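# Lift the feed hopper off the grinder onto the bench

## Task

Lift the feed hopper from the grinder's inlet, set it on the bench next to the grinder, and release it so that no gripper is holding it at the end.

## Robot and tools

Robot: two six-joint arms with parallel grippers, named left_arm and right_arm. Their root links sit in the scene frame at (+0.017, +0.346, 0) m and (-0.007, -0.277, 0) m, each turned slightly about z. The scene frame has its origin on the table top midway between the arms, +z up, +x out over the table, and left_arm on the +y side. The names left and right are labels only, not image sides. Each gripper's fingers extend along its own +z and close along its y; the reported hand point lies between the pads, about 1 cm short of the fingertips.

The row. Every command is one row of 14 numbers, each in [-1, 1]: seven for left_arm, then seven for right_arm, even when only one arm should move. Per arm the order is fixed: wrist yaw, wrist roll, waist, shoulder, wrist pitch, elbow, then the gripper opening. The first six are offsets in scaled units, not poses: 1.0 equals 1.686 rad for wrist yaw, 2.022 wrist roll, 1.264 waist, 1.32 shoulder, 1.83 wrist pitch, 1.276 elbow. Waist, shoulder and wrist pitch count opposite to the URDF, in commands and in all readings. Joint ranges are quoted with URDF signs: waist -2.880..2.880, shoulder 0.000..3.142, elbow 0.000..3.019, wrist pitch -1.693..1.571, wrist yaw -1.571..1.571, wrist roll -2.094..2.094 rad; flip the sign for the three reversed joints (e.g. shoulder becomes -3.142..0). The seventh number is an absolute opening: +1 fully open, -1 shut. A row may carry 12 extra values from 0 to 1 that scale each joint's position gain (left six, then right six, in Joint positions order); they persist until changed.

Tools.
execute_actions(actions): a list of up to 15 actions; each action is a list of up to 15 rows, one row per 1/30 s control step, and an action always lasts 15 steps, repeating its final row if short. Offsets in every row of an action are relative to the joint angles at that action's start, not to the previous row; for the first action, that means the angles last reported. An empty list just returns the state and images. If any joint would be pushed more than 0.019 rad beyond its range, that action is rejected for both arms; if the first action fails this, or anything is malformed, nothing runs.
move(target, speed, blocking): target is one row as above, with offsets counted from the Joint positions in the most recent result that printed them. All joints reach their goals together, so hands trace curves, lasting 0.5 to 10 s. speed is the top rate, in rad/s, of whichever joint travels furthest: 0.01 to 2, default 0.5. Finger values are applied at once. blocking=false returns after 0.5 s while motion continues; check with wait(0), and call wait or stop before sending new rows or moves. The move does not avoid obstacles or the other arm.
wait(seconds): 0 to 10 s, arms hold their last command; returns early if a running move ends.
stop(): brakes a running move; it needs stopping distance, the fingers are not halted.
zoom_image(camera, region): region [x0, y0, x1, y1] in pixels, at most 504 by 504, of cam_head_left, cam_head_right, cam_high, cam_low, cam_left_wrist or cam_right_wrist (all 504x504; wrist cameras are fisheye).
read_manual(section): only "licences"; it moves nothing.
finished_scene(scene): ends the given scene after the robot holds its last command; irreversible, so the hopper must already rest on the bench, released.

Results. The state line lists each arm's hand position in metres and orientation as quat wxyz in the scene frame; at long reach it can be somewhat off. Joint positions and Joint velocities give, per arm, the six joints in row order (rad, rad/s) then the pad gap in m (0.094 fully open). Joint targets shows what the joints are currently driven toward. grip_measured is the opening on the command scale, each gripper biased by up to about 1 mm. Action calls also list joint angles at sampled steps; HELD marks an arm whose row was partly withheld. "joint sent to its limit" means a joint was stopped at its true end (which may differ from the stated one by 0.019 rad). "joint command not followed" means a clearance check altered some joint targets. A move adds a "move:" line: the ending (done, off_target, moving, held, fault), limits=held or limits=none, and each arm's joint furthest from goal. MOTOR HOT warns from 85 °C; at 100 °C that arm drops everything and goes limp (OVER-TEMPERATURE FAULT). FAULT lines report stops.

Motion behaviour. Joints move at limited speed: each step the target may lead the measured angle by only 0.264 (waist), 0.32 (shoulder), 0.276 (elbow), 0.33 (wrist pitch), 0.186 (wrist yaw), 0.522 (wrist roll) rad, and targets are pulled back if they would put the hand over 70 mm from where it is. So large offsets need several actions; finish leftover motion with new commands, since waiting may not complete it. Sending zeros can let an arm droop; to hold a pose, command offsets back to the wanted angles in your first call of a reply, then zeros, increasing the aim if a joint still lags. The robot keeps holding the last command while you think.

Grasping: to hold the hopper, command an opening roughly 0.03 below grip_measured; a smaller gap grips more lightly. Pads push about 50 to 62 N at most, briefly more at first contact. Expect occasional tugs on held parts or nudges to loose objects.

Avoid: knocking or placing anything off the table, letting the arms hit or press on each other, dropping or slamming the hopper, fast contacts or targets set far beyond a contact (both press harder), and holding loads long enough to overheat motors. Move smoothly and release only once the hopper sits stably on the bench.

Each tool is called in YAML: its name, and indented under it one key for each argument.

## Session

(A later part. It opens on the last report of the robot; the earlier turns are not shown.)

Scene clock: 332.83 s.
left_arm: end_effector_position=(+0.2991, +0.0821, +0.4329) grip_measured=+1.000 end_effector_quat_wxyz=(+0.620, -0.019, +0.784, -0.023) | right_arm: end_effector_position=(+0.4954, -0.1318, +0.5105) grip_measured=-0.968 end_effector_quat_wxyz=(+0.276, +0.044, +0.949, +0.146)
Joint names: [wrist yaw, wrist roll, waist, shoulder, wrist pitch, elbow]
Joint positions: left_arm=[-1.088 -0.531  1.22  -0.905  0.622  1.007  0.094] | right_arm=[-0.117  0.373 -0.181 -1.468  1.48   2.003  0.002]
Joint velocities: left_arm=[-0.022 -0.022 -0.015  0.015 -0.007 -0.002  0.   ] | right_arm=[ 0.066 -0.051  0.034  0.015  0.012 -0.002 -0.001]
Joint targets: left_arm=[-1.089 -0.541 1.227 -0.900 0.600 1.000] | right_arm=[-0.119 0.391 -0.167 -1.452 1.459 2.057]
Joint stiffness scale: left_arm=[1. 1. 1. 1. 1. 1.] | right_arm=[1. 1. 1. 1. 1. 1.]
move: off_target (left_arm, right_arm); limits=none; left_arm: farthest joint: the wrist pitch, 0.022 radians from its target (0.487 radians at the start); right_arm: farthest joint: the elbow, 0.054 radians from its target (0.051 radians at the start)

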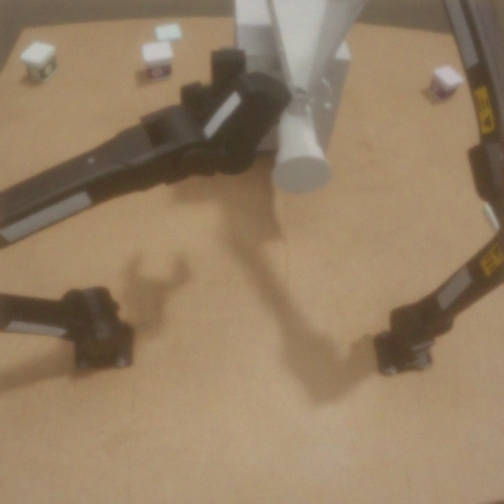

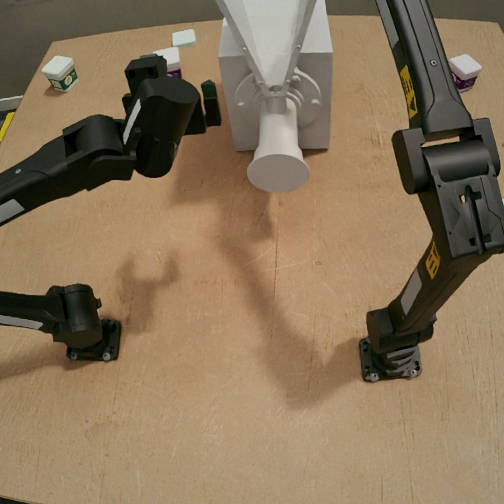

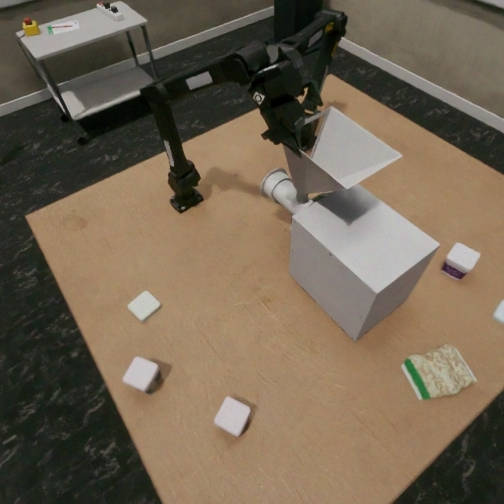

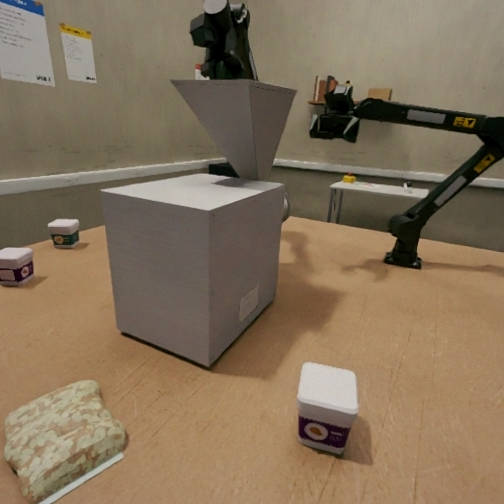

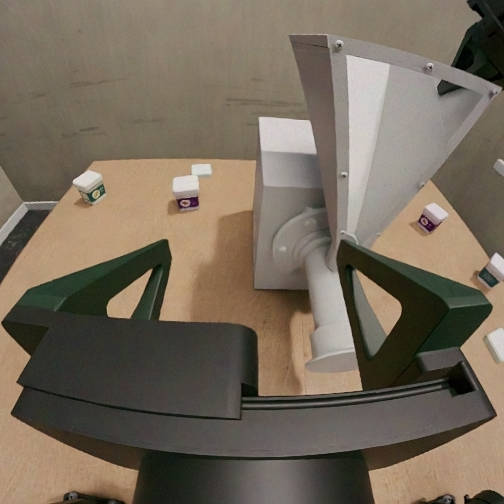

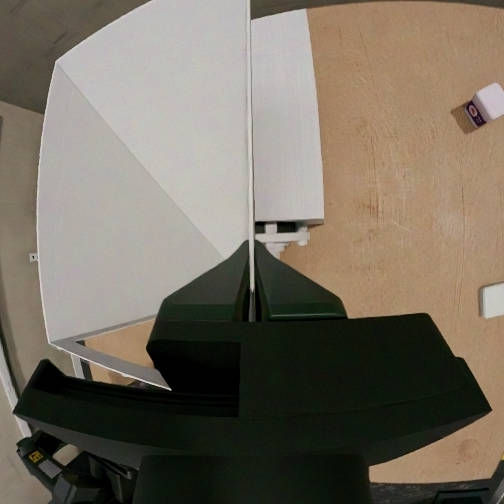

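move:
  target: [0,-0.005,0.008,-0.341,-0.17,0.118,1,0,0.005,0.008,0.012,-0.01,0.035,-1]
  speed: 0.6

Scene clock: 337.20 s.
left_arm: end_effector_position=(+0.3590, -0.0539, +0.3299) grip_measured=+1.000 end_effector_quat_wxyz=(+0.608, +0.001, +0.794, +0.004) | right_arm: end_effector_position=(+0.4954, -0.1318, +0.5105) grip_measured=-0.968 end_effector_quat_wxyz=(+0.276, +0.043, +0.949, +0.146)
Joint names: [wrist yaw, wrist roll, waist, shoulder, wrist pitch, elbow]
Joint positions: left_arm=[-1.088 -0.531  1.22  -1.355  0.332  1.093  0.094] | right_arm=[-0.117  0.371 -0.181 -1.468  1.48   2.003  0.002]
Joint velocities: left_arm=[-0.007  0.037 -0.005  0.015  0.002  0.002  0.   ] | right_arm=[ 0.007 -0.051 -0.015  0.015 -0.007  0.012 -0.   ]
Joint targets: left_arm=[-1.087 -0.541 1.230 -1.355 0.311 1.158] | right_arm=[-0.117 0.383 -0.171 -1.452 1.461 2.047]
Joint stiffness scale: left_arm=[1. 1. 1. 1. 1. 1.] | right_arm=[1. 1. 1. 1. 1. 1.]
move: off_target (left_arm, right_arm); limits=none; left_arm: farthest joint: the elbow, 0.065 radians from its target (0.150 radians at the start); right_arm: farthest joint: the elbow, 0.045 radians from its target (0.045 radians at the start)

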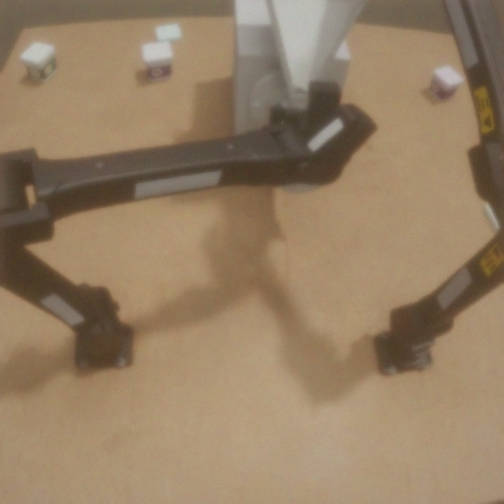

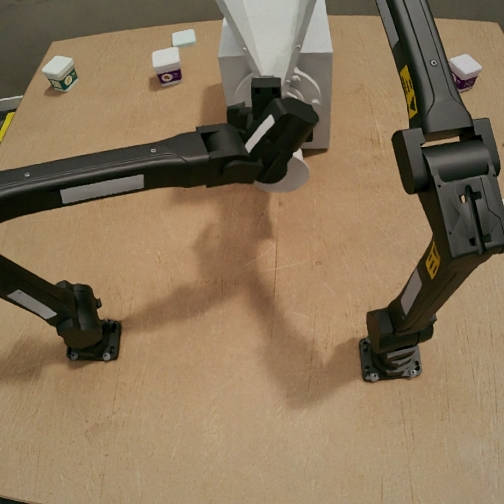

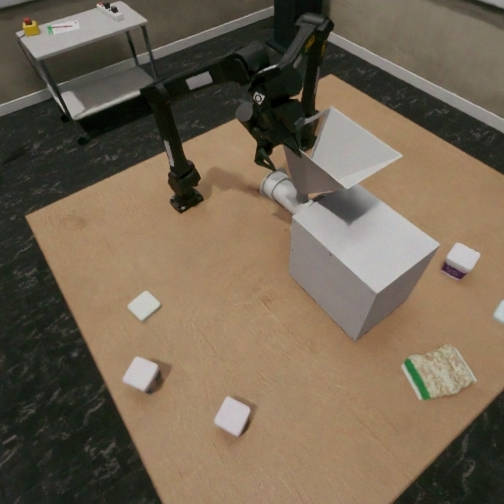

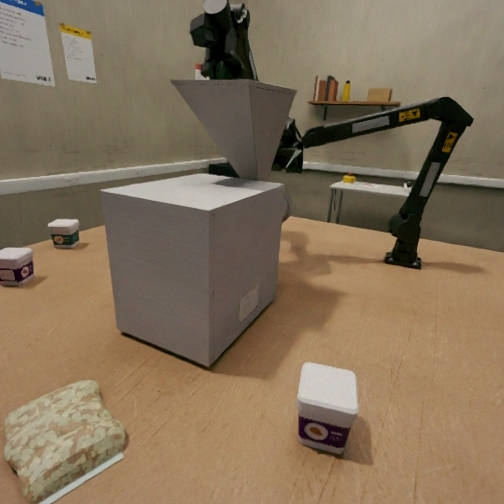

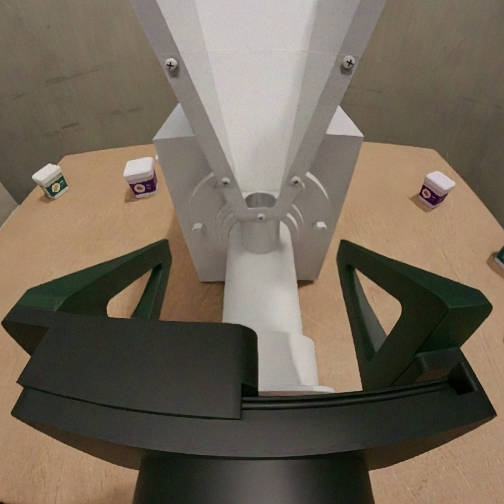

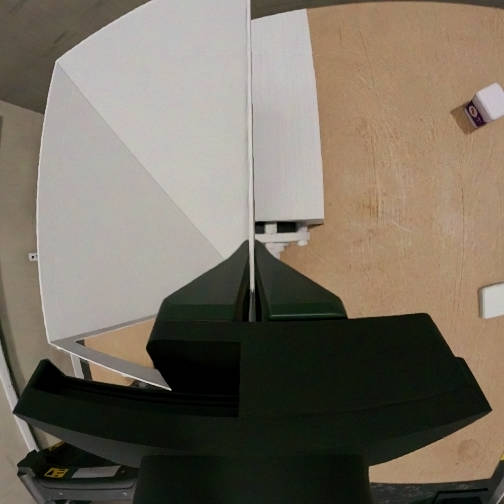

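zoom_image:
  camera: "cam_left_wrist"
  region: [190, 150, 330, 290]

Region (190, 150, 330, 290) of cam_left_wrist's 504x504 image, scaled by 3.600, with more detail than that image has.

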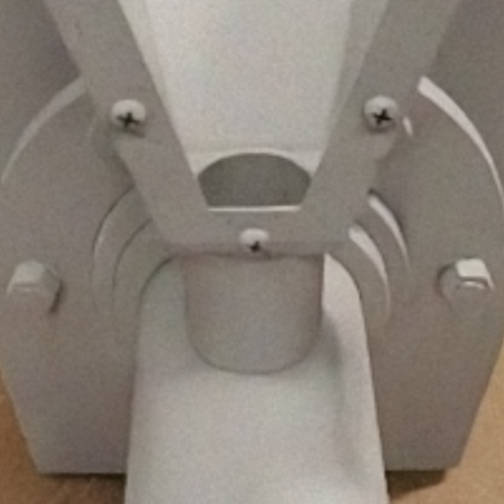

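move:
  target: [0.087,0.08,-0.134,-0.095,-0.12,0.101,1,0,0.005,0.008,0.012,-0.01,0.035,-1]
  speed: 0.25

Scene clock: 351.83 s.
left_arm: end_effector_position=(+0.4442, -0.0578, +0.3254) grip_measured=+1.000 end_effector_quat_wxyz=(+0.613, -0.004, +0.790, -0.007) | right_arm: end_effector_position=(+0.4954, -0.1318, +0.5105) grip_measured=-0.968 end_effector_quat_wxyz=(+0.276, +0.043, +0.949, +0.146)
Joint names: [wrist yaw, wrist roll, waist, shoulder, wrist pitch, elbow]
Joint positions: left_arm=[-0.943 -0.38   1.059 -1.461  0.134  1.157  0.094] | right_arm=[-0.117  0.37  -0.181 -1.468  1.48   2.003  0.002]
Joint velocities: left_arm=[ 0.022 -0.022 -0.005  0.015  0.027 -0.012  0.   ] | right_arm=[-0.007  0.051  0.005  0.005 -0.007 -0.002 -0.001]
Joint targets: left_arm=[-0.941 -0.370 1.050 -1.480 0.113 1.222] | right_arm=[-0.117 0.381 -0.171 -1.452 1.461 2.047]
Joint stiffness scale: left_arm=[1. 1. 1. 1. 1. 1.] | right_arm=[1. 1. 1. 1. 1. 1.]
move: off_target (left_arm, right_arm); limits=none; left_arm: farthest joint: the elbow, 0.065 radians from its target (0.129 radians at the start); right_arm: farthest joint: the elbow, 0.045 radians from its target (0.045 radians at the start)

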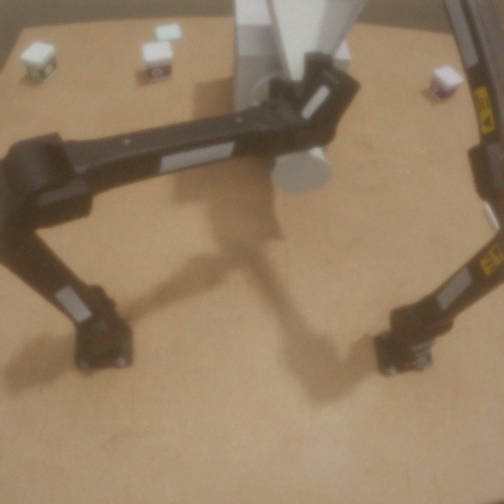

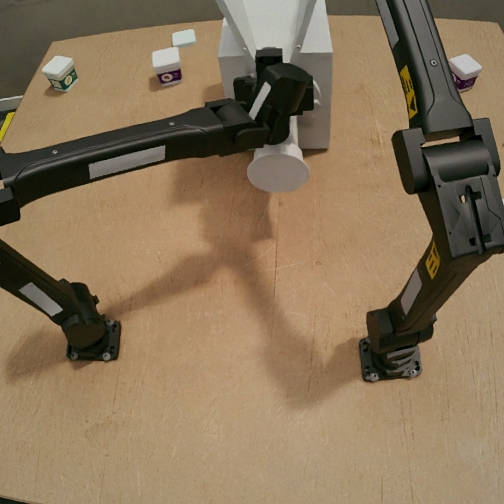

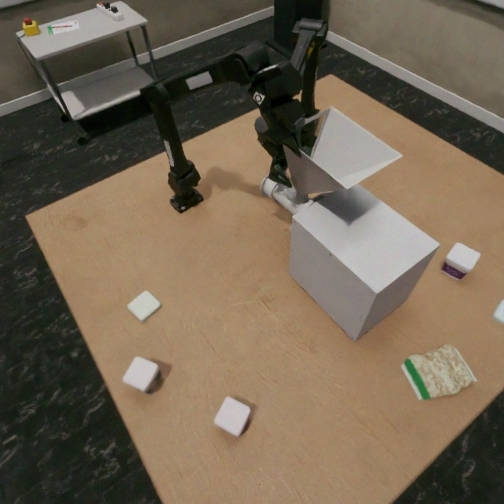

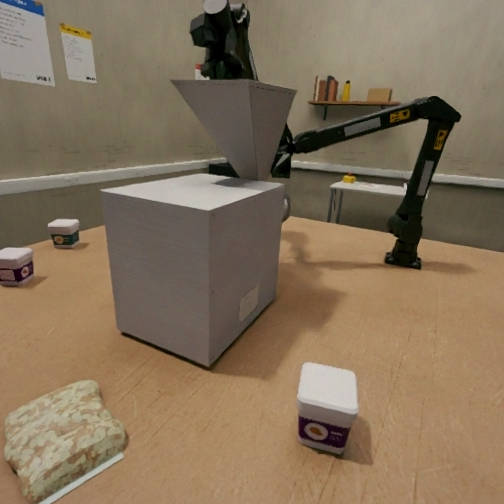

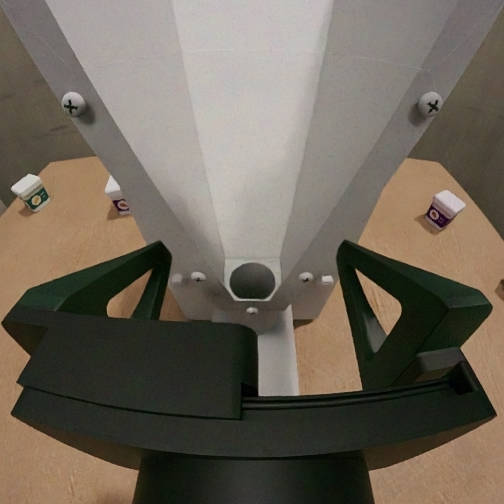

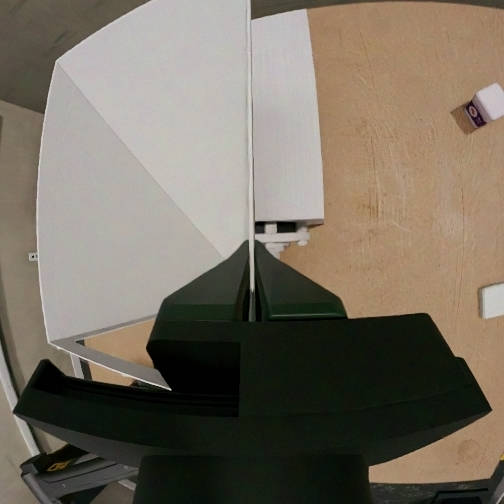

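execute_actions:
  actions:
    - [[0,0,0,0,-0.01,0.04,0.9,0,0.005,0.008,0.012,-0.01,0.035,-1],[0,0,0,0,-0.01,0.04,0.8,0,0.005,0.008,0.012,-0.01,0.035,-1],[0,0,0,0,-0.01,0.04,0.72,0,0.005,0.008,0.012,-0.01,0.035,-1],[0,0,0,0,-0.01,0.04,0.65,0,0.005,0.008,0.012,-0.01,0.035,-1],[0,0,0,0,-0.01,0.04,0.6,0,0.005,0.008,0.012,-0.01,0.035,-1],[0,0,0,0,-0.01,0.04,0.56,0,0.005,0.008,0.012,-0.01,0.035,-1],[0,0,0,0,-0.01,0.04,0.52,0,0.005,0.008,0.012,-0.01,0.035,-1],[0,0,0,0,-0.01,0.04,0.49,0,0.005,0.008,0.012,-0.01,0.035,-1],[0,0,0,0,-0.01,0.04,0.46,0,0.005,0.008,0.012,-0.01,0.035,-1],[0,0,0,0,-0.01,0.04,0.43,0,0.005,0.008,0.012,-0.01,0.035,-1],[0,0,0,0,-0.01,0.04,0.40,0,0.005,0.008,0.012,-0.01,0.035,-1]]

Scene clock: 364.50 s.
left_arm: end_effector_position=(+0.4443, -0.0571, +0.3257) grip_measured=+0.475 end_effector_quat_wxyz=(+0.613, -0.006, +0.790, -0.005) | right_arm: end_effector_position=(+0.4954, -0.1318, +0.5105) grip_measured=-0.968 end_effector_quat_wxyz=(+0.276, +0.043, +0.949, +0.146)
Joint names: [wrist yaw, wrist roll, waist, shoulder, wrist pitch, elbow]
Joint positions: left_arm=[-0.947 -0.38   1.059 -1.461  0.134  1.157  0.069] | right_arm=[-0.117  0.37  -0.181 -1.468  1.48   2.003  0.002]
Joint velocities: left_arm=[ 0.007  0.051 -0.015  0.005 -0.002 -0.002 -0.001] | right_arm=[ 0.007  0.037  0.015  0.005 -0.002  0.007 -0.   ]
Joint targets: left_arm=[-0.943 -0.380 1.059 -1.461 0.116 1.208] | right_arm=[-0.117 0.381 -0.171 -1.452 1.461 2.047]
Joint stiffness scale: left_arm=[1. 1. 1. 1. 1. 1.] | right_arm=[1. 1. 1. 1. 1. 1.]
Step readings (joint positions):
0: left_arm=[-0.943 -0.380 1.059 -1.461 0.134 1.157] | right_arm=[-0.117 0.370 -0.181 -1.468 1.480 2.003]
1: left_arm=[-0.943 -0.380 1.059 -1.461 0.134 1.157] | right_arm=[-0.117 0.370 -0.181 -1.468 1.480 2.003]
2: left_arm=[-0.943 -0.380 1.059 -1.461 0.134 1.157] | right_arm=[-0.117 0.370 -0.181 -1.468 1.480 2.003]
4: left_arm=[-0.943 -0.380 1.059 -1.461 0.134 1.157] | right_arm=[-0.117 0.370 -0.181 -1.468 1.480 2.003]
8: left_arm=[-0.947 -0.380 1.059 -1.461 0.134 1.157] | right_arm=[-0.117 0.370 -0.181 -1.468 1.480 2.003]
15: Joint positions above

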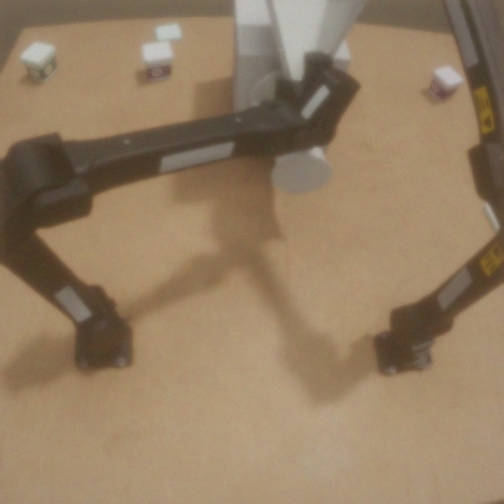

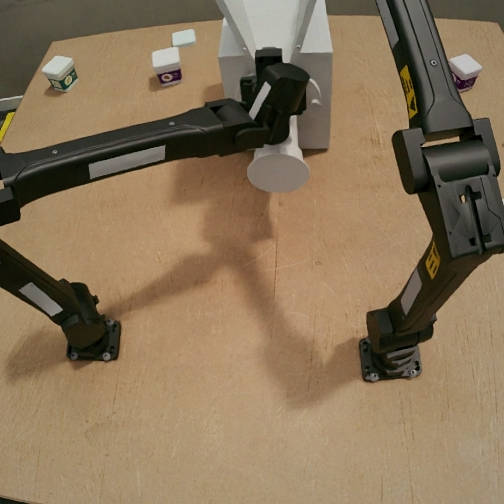

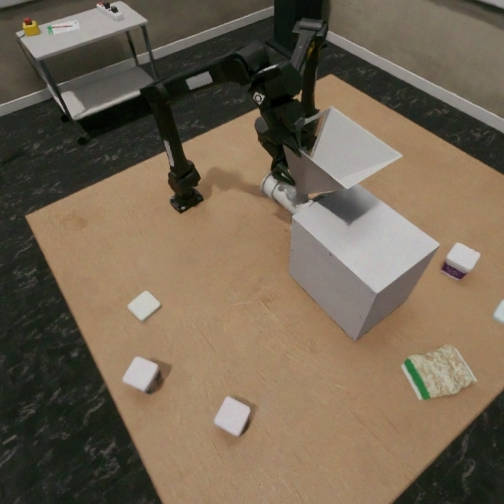

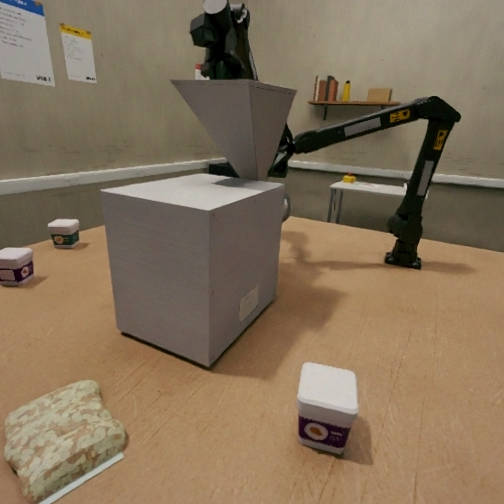

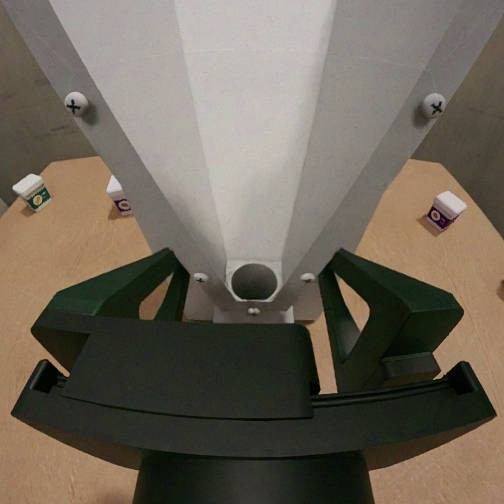

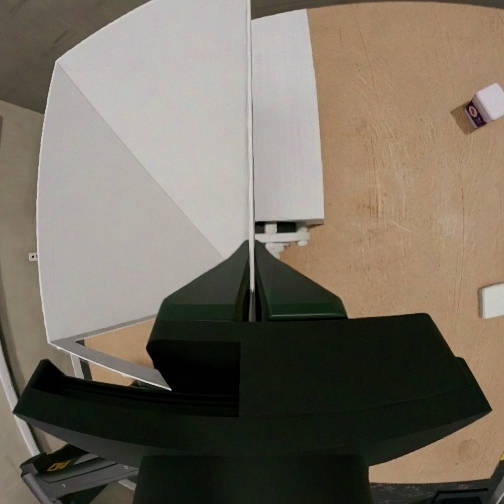

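execute_actions:
  actions:
    - [[0,0,0,0.004,-0.008,0.05,0.44,0,0.008,0.012,0.012,-0.008,0.045,-1],[0,0,0,0.008,-0.008,0.058,0.44,0,0.008,0.014,0.012,-0.008,0.052,-1],[0,0,0,0.012,-0.008,0.066,0.44,0,0.008,0.016,0.012,-0.008,0.059,-1],[0,0,0,0.015,-0.008,0.074,0.44,0,0.008,0.018,0.012,-0.008,0.066,-1],[0,0,0,0.015,-0.008,0.08,0.44,0,0.008,0.02,0.012,-0.008,0.073,-1],[0,0,0,0.015,-0.008,0.086,0.44,0,0.008,0.02,0.012,-0.008,0.08,-1],[0,0,0,0.015,-0.006,0.092,0.44,0,0.008,0.02,0.012,-0.006,0.087,-1],[0,0,0,0.015,-0.004,0.098,0.44,0,0.008,0.02,0.012,-0.004,0.094,-1],[0,0,0,0.015,-0.002,0.104,0.44,0,0.008,0.02,0.012,-0.002,0.10,-1]]

Scene clock: 376.07 s.
left_arm: end_effector_position=(+0.4445, -0.0572, +0.3271) grip_measured=+0.475 end_effector_quat_wxyz=(+0.614, -0.008, +0.789, -0.006) | right_arm: end_effector_position=(+0.4953, -0.1322, +0.5121) grip_measured=-0.968 end_effector_quat_wxyz=(+0.276, +0.043, +0.949, +0.146)
Joint names: [wrist yaw, wrist roll, waist, shoulder, wrist pitch, elbow]
Joint positions: left_arm=[-0.949 -0.382  1.059 -1.461  0.135  1.16   0.069] | right_arm=[-0.118  0.37  -0.18  -1.471  1.486  2.011  0.002]
Joint velocities: left_arm=[ 0.066 -0.007  0.005 -0.005 -0.002 -0.007 -0.   ] | right_arm=[-0.022 -0.081  0.005 -0.005 -0.007 -0.012 -0.001]
Joint targets: left_arm=[-0.947 -0.381 1.059 -1.443 0.131 1.281] | right_arm=[-0.117 0.387 -0.156 -1.452 1.476 2.130]
Joint stiffness scale: left_arm=[1. 1. 1. 1. 1. 1.] | right_arm=[1. 1. 1. 1. 1. 1.]
Step readings (joint positions):
0: left_arm=[-0.947 -0.380 1.059 -1.461 0.134 1.157] | right_arm=[-0.117 0.370 -0.181 -1.468 1.480 2.003]
1: left_arm=[-0.948 -0.380 1.059 -1.461 0.134 1.157] | right_arm=[-0.117 0.370 -0.181 -1.468 1.480 2.003]
2: left_arm=[-0.948 -0.380 1.059 -1.461 0.134 1.157] | right_arm=[-0.117 0.370 -0.181 -1.468 1.480 2.003]
4: left_arm=[-0.948 -0.380 1.059 -1.461 0.134 1.158] | right_arm=[-0.117 0.370 -0.181 -1.468 1.480 2.003]
8: left_arm=[-0.949 -0.381 1.059 -1.461 0.134 1.159] | right_arm=[-0.118 0.370 -0.180 -1.468 1.480 2.006]
15: Joint positions above

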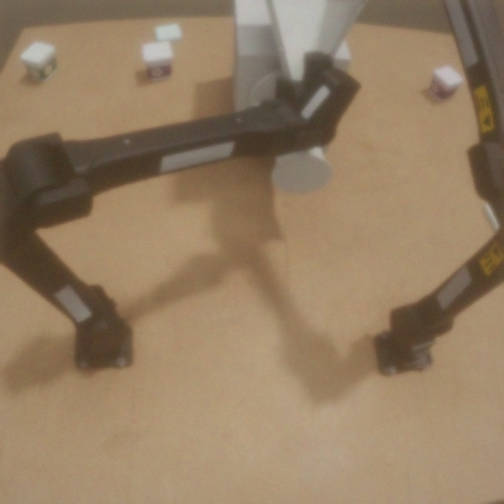

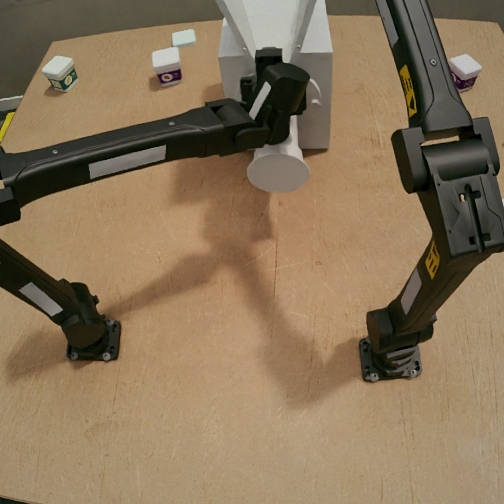

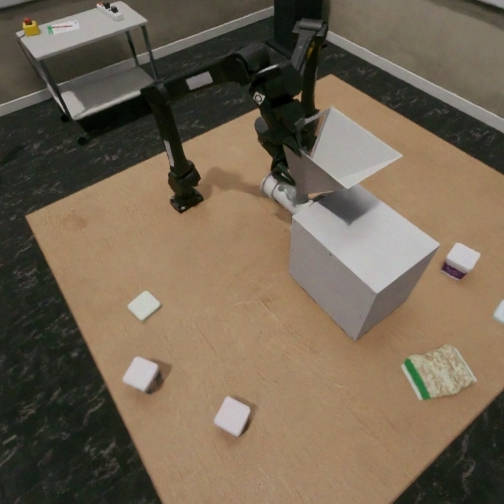

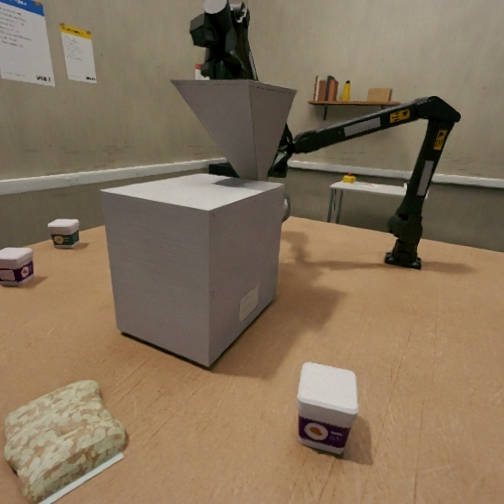

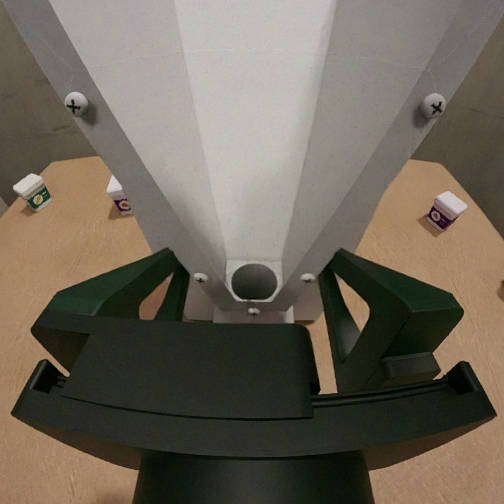

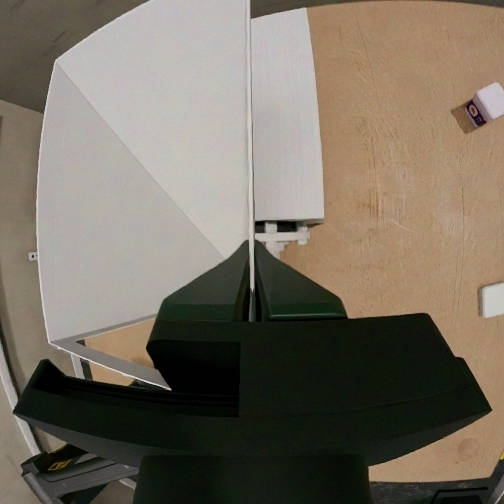

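zoom_image:
  camera: "cam_left_wrist"
  region: [215, 245, 295, 325]

zoom_image:
  camera: "cam_high"
  region: [270, 160, 340, 230]

Region (215, 245, 295, 325) of cam_left_wrist's 504x504 image, scaled by 6.300, with more detail than that image has.

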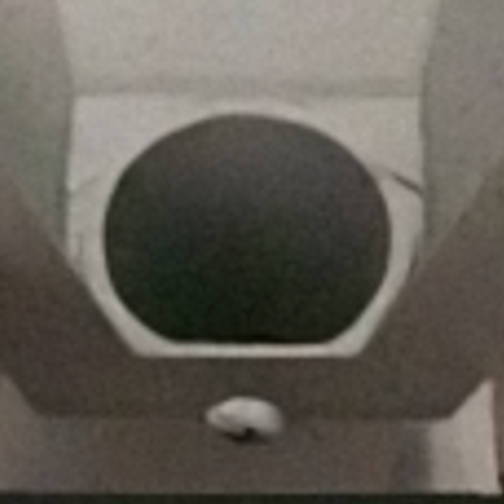

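Region (270, 160, 340, 230) of cam_high's 504x504 image, scaled by 7.200, with more detail than that image has.

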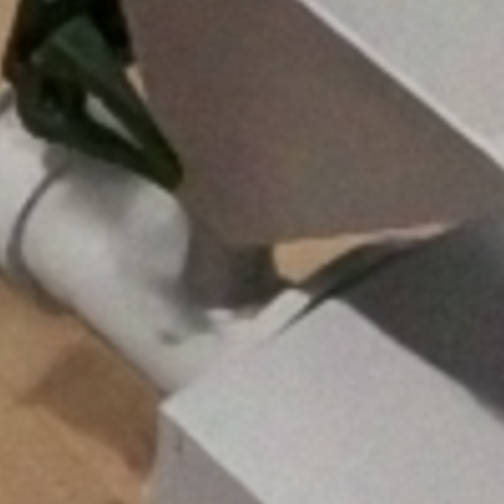

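execute_actions:
  actions:
    - [[0,0,0,0.018,-0.008,0.09,0.44,0,0.01,0.02,0.016,-0.006,0.096,-1],[0,0,0,0.022,-0.014,0.082,0.44,0,0.01,0.023,0.016,-0.006,0.10,-1],[0,0,0,0.026,-0.02,0.074,0.44,0,0.01,0.026,0.016,-0.006,0.104,-1],[0,0,0,0.03,-0.026,0.068,0.44,0,0.01,0.029,0.016,-0.006,0.108,-1],[0,0,0,0.03,-0.032,0.068,0.44,0,0.01,0.032,0.016,-0.006,0.108,-1],[0,0,0,0.03,-0.038,0.068,0.44,0,0.01,0.035,0.016,-0.006,0.108,-1],[0,0,0,0.03,-0.044,0.068,0.44,0,0.01,0.038,0.016,-0.006,0.108,-1],[0,0,0,0.03,-0.05,0.068,0.44,0,0.01,0.04,0.016,-0.006,0.108,-1]]

Scene clock: 403.40 s.
left_arm: end_effector_position=(+0.4450, -0.0574, +0.3288) grip_measured=+0.475 end_effector_quat_wxyz=(+0.616, -0.008, +0.787, -0.006) | right_arm: end_effector_position=(+0.4954, -0.1332, +0.5120) grip_measured=-0.968 end_effector_quat_wxyz=(+0.273, +0.044, +0.949, +0.148)
Joint names: [wrist yaw, wrist roll, waist, shoulder, wrist pitch, elbow]
Joint positions: left_arm=[-0.951 -0.375  1.059 -1.461  0.125  1.16   0.069] | right_arm=[-0.125  0.37  -0.176 -1.473  1.491  2.014  0.002]
Joint velocities: left_arm=[-0.022 -0.007  0.005  0.015  0.007  0.007 -0.   ] | right_arm=[ 0.037 -0.066  0.005  0.024  0.007 -0.007 -0.   ]
Joint targets: left_arm=[-0.949 -0.382 1.059 -1.423 0.046 1.244] | right_arm=[-0.119 0.389 -0.133 -1.451 1.476 2.140]
Joint stiffness scale: left_arm=[1. 1. 1. 1. 1. 1.] | right_arm=[1. 1. 1. 1. 1. 1.]
Step readings (joint positions):
0: left_arm=[-0.949 -0.382 1.059 -1.461 0.135 1.160] | right_arm=[-0.118 0.370 -0.180 -1.471 1.486 2.011]
1: left_arm=[-0.950 -0.382 1.059 -1.461 0.135 1.160] | right_arm=[-0.118 0.370 -0.180 -1.471 1.486 2.011]
2: left_arm=[-0.950 -0.382 1.059 -1.461 0.135 1.160] | right_arm=[-0.118 0.370 -0.180 -1.471 1.486 2.011]
4: left_arm=[-0.950 -0.382 1.059 -1.461 0.135 1.160] | right_arm=[-0.119 0.370 -0.180 -1.472 1.488 2.013]
8: left_arm=[-0.951 -0.377 1.059 -1.461 0.126 1.160] | right_arm=[-0.123 0.370 -0.177 -1.472 1.490 2.014]
15: Joint positions above

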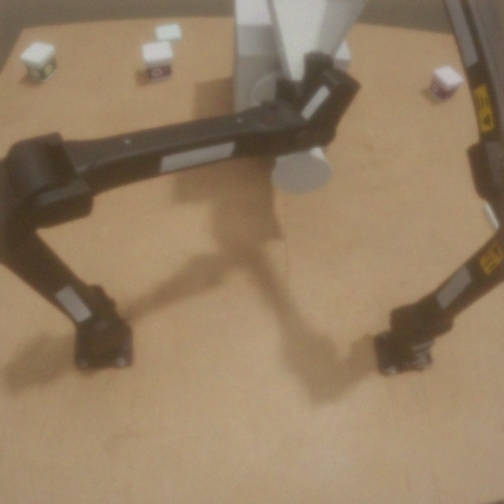

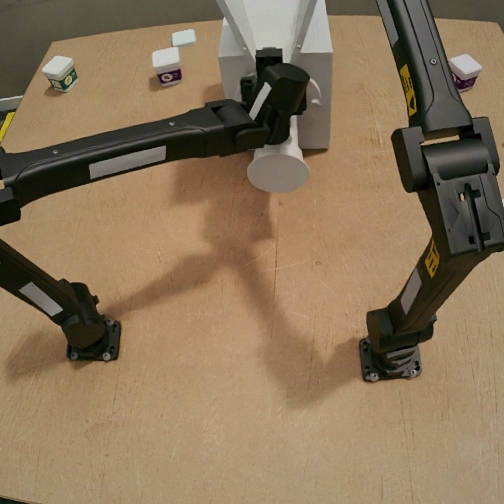

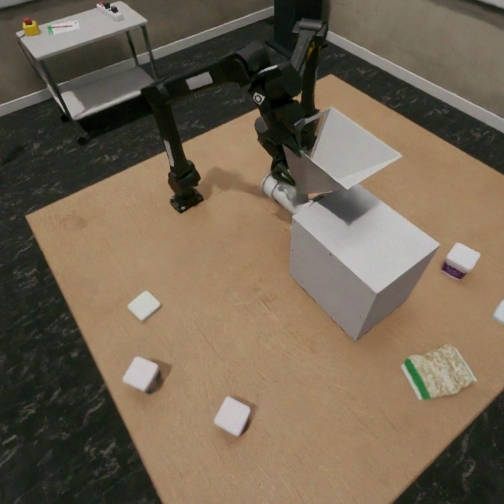

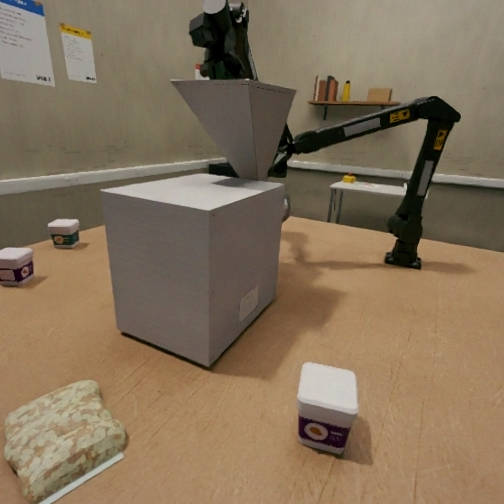

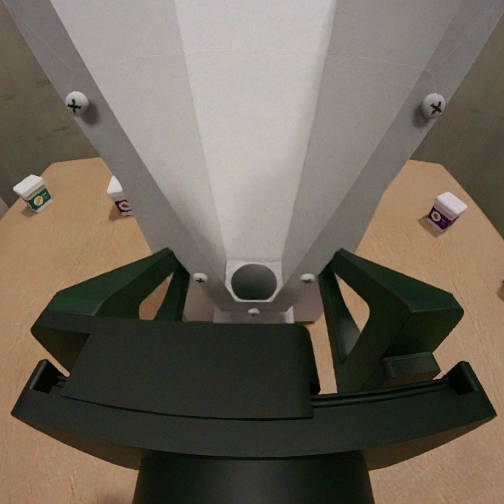

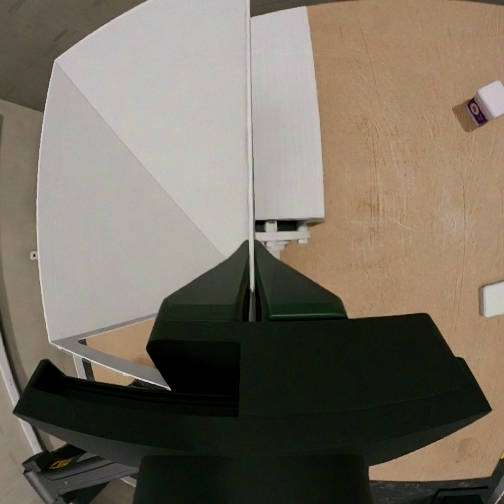

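execute_actions:
  actions:
    - [[0,0.002,0,0.028,-0.05,0.062,0.44,0,0.01,0.03,0.016,-0.008,0.10,-1],[0,0.004,0,0.026,-0.058,0.059,0.44,0,0.01,0.03,0.016,-0.008,0.10,-1],[0,0.006,0,0.024,-0.066,0.056,0.44,0,0.01,0.03,0.016,-0.008,0.10,-1],[0,0.008,0,0.024,-0.074,0.054,0.44,0,0.01,0.03,0.016,-0.008,0.10,-1],[0,0.01,0,0.024,-0.082,0.054,0.44,0,0.01,0.03,0.016,-0.008,0.105,-1],[0,0.012,0,0.024,-0.09,0.054,0.44,0,0.01,0.03,0.016,-0.008,0.11,-1],[0,0.014,0,0.024,-0.098,0.054,0.44,0,0.01,0.03,0.016,-0.008,0.11,-1]]

Scene clock: 411.80 s.
left_arm: end_effector_position=(+0.4461, -0.0575, +0.3312) grip_measured=+0.475 end_effector_quat_wxyz=(+0.628, -0.010, +0.778, -0.007) | right_arm: end_effector_position=(+0.4955, -0.1328, +0.5120) grip_measured=-0.968 end_effector_quat_wxyz=(+0.272, +0.043, +0.950, +0.149)
Joint names: [wrist yaw, wrist roll, waist, shoulder, wrist pitch, elbow]
Joint positions: left_arm=[-0.963 -0.342  1.06  -1.463  0.064  1.147  0.069] | right_arm=[-0.128  0.37  -0.176 -1.475  1.493  2.017  0.002]
Joint velocities: left_arm=[-0.051 -0.051 -0.005 -0.005 -0.017 -0.002  0.   ] | right_arm=[-0.022 -0.007  0.005 -0.015  0.007 -0.007  0.001]
Joint targets: left_arm=[-0.952 -0.347 1.059 -1.430 -0.052 1.227] | right_arm=[-0.126 0.389 -0.141 -1.453 1.477 2.146]
Joint stiffness scale: left_arm=[1. 1. 1. 1. 1. 1.] | right_arm=[1. 1. 1. 1. 1. 1.]
Step readings (joint positions):
0: left_arm=[-0.951 -0.375 1.059 -1.461 0.125 1.160] | right_arm=[-0.125 0.370 -0.176 -1.473 1.491 2.014]
1: left_arm=[-0.952 -0.374 1.059 -1.461 0.123 1.160] | right_arm=[-0.127 0.370 -0.176 -1.473 1.491 2.014]
2: left_arm=[-0.953 -0.372 1.059 -1.461 0.118 1.160] | right_arm=[-0.127 0.370 -0.176 -1.473 1.491 2.014]
4: left_arm=[-0.956 -0.367 1.059 -1.462 0.110 1.158] | right_arm=[-0.127 0.370 -0.176 -1.473 1.491 2.014]
8: left_arm=[-0.962 -0.349 1.060 -1.463 0.076 1.150] | right_arm=[-0.128 0.370 -0.176 -1.474 1.493 2.017]
15: Joint positions above

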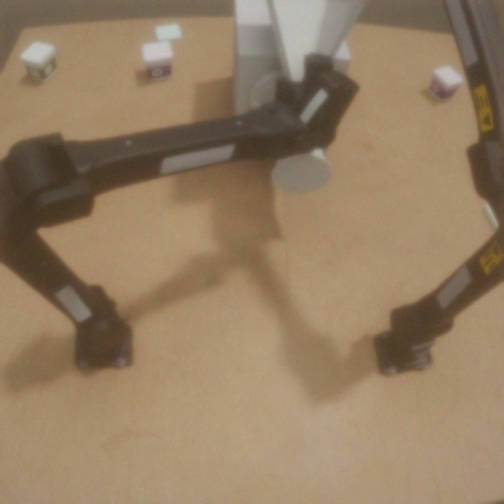

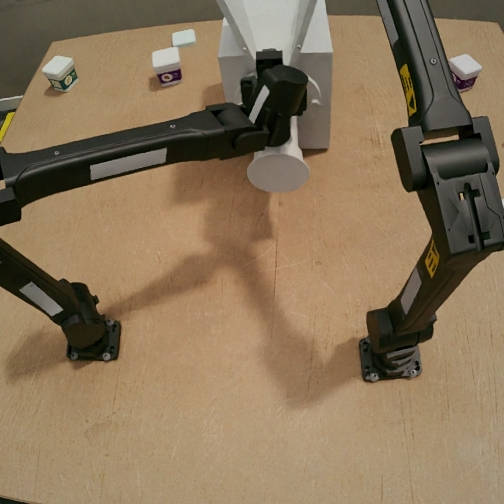

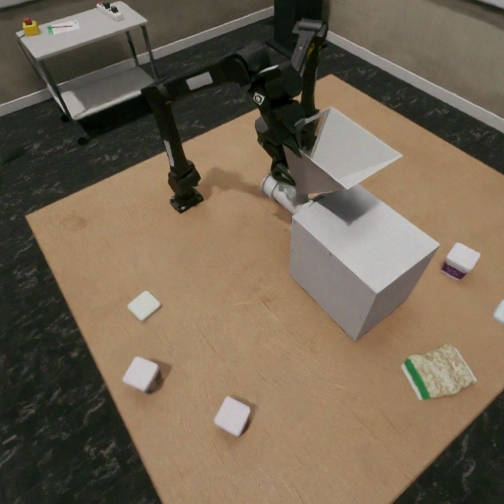

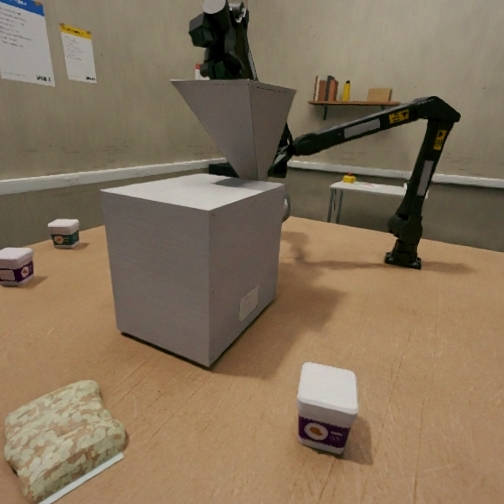

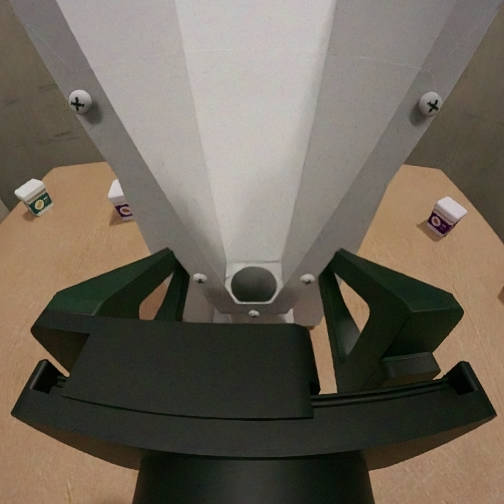

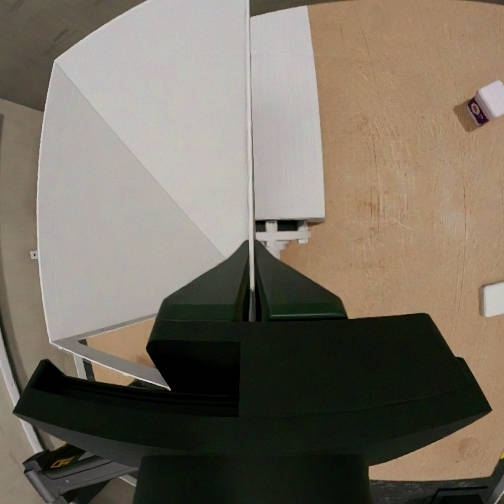

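zoom_image:
  camera: "cam_left_wrist"
  region: [205, 245, 305, 330]

Region (205, 245, 305, 330) of cam_left_wrist's 504x504 image, scaled by 5.040, with more detail than that image has; it fills the top 428 rows of this view, and the rest is white.

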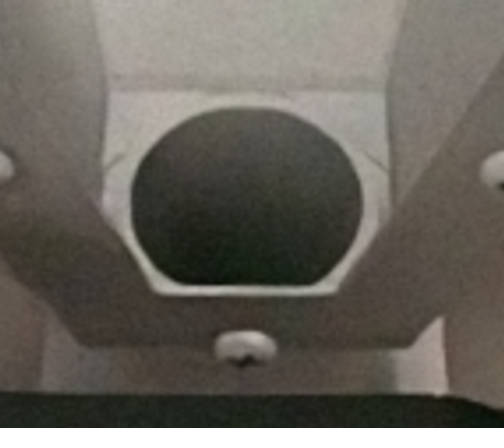

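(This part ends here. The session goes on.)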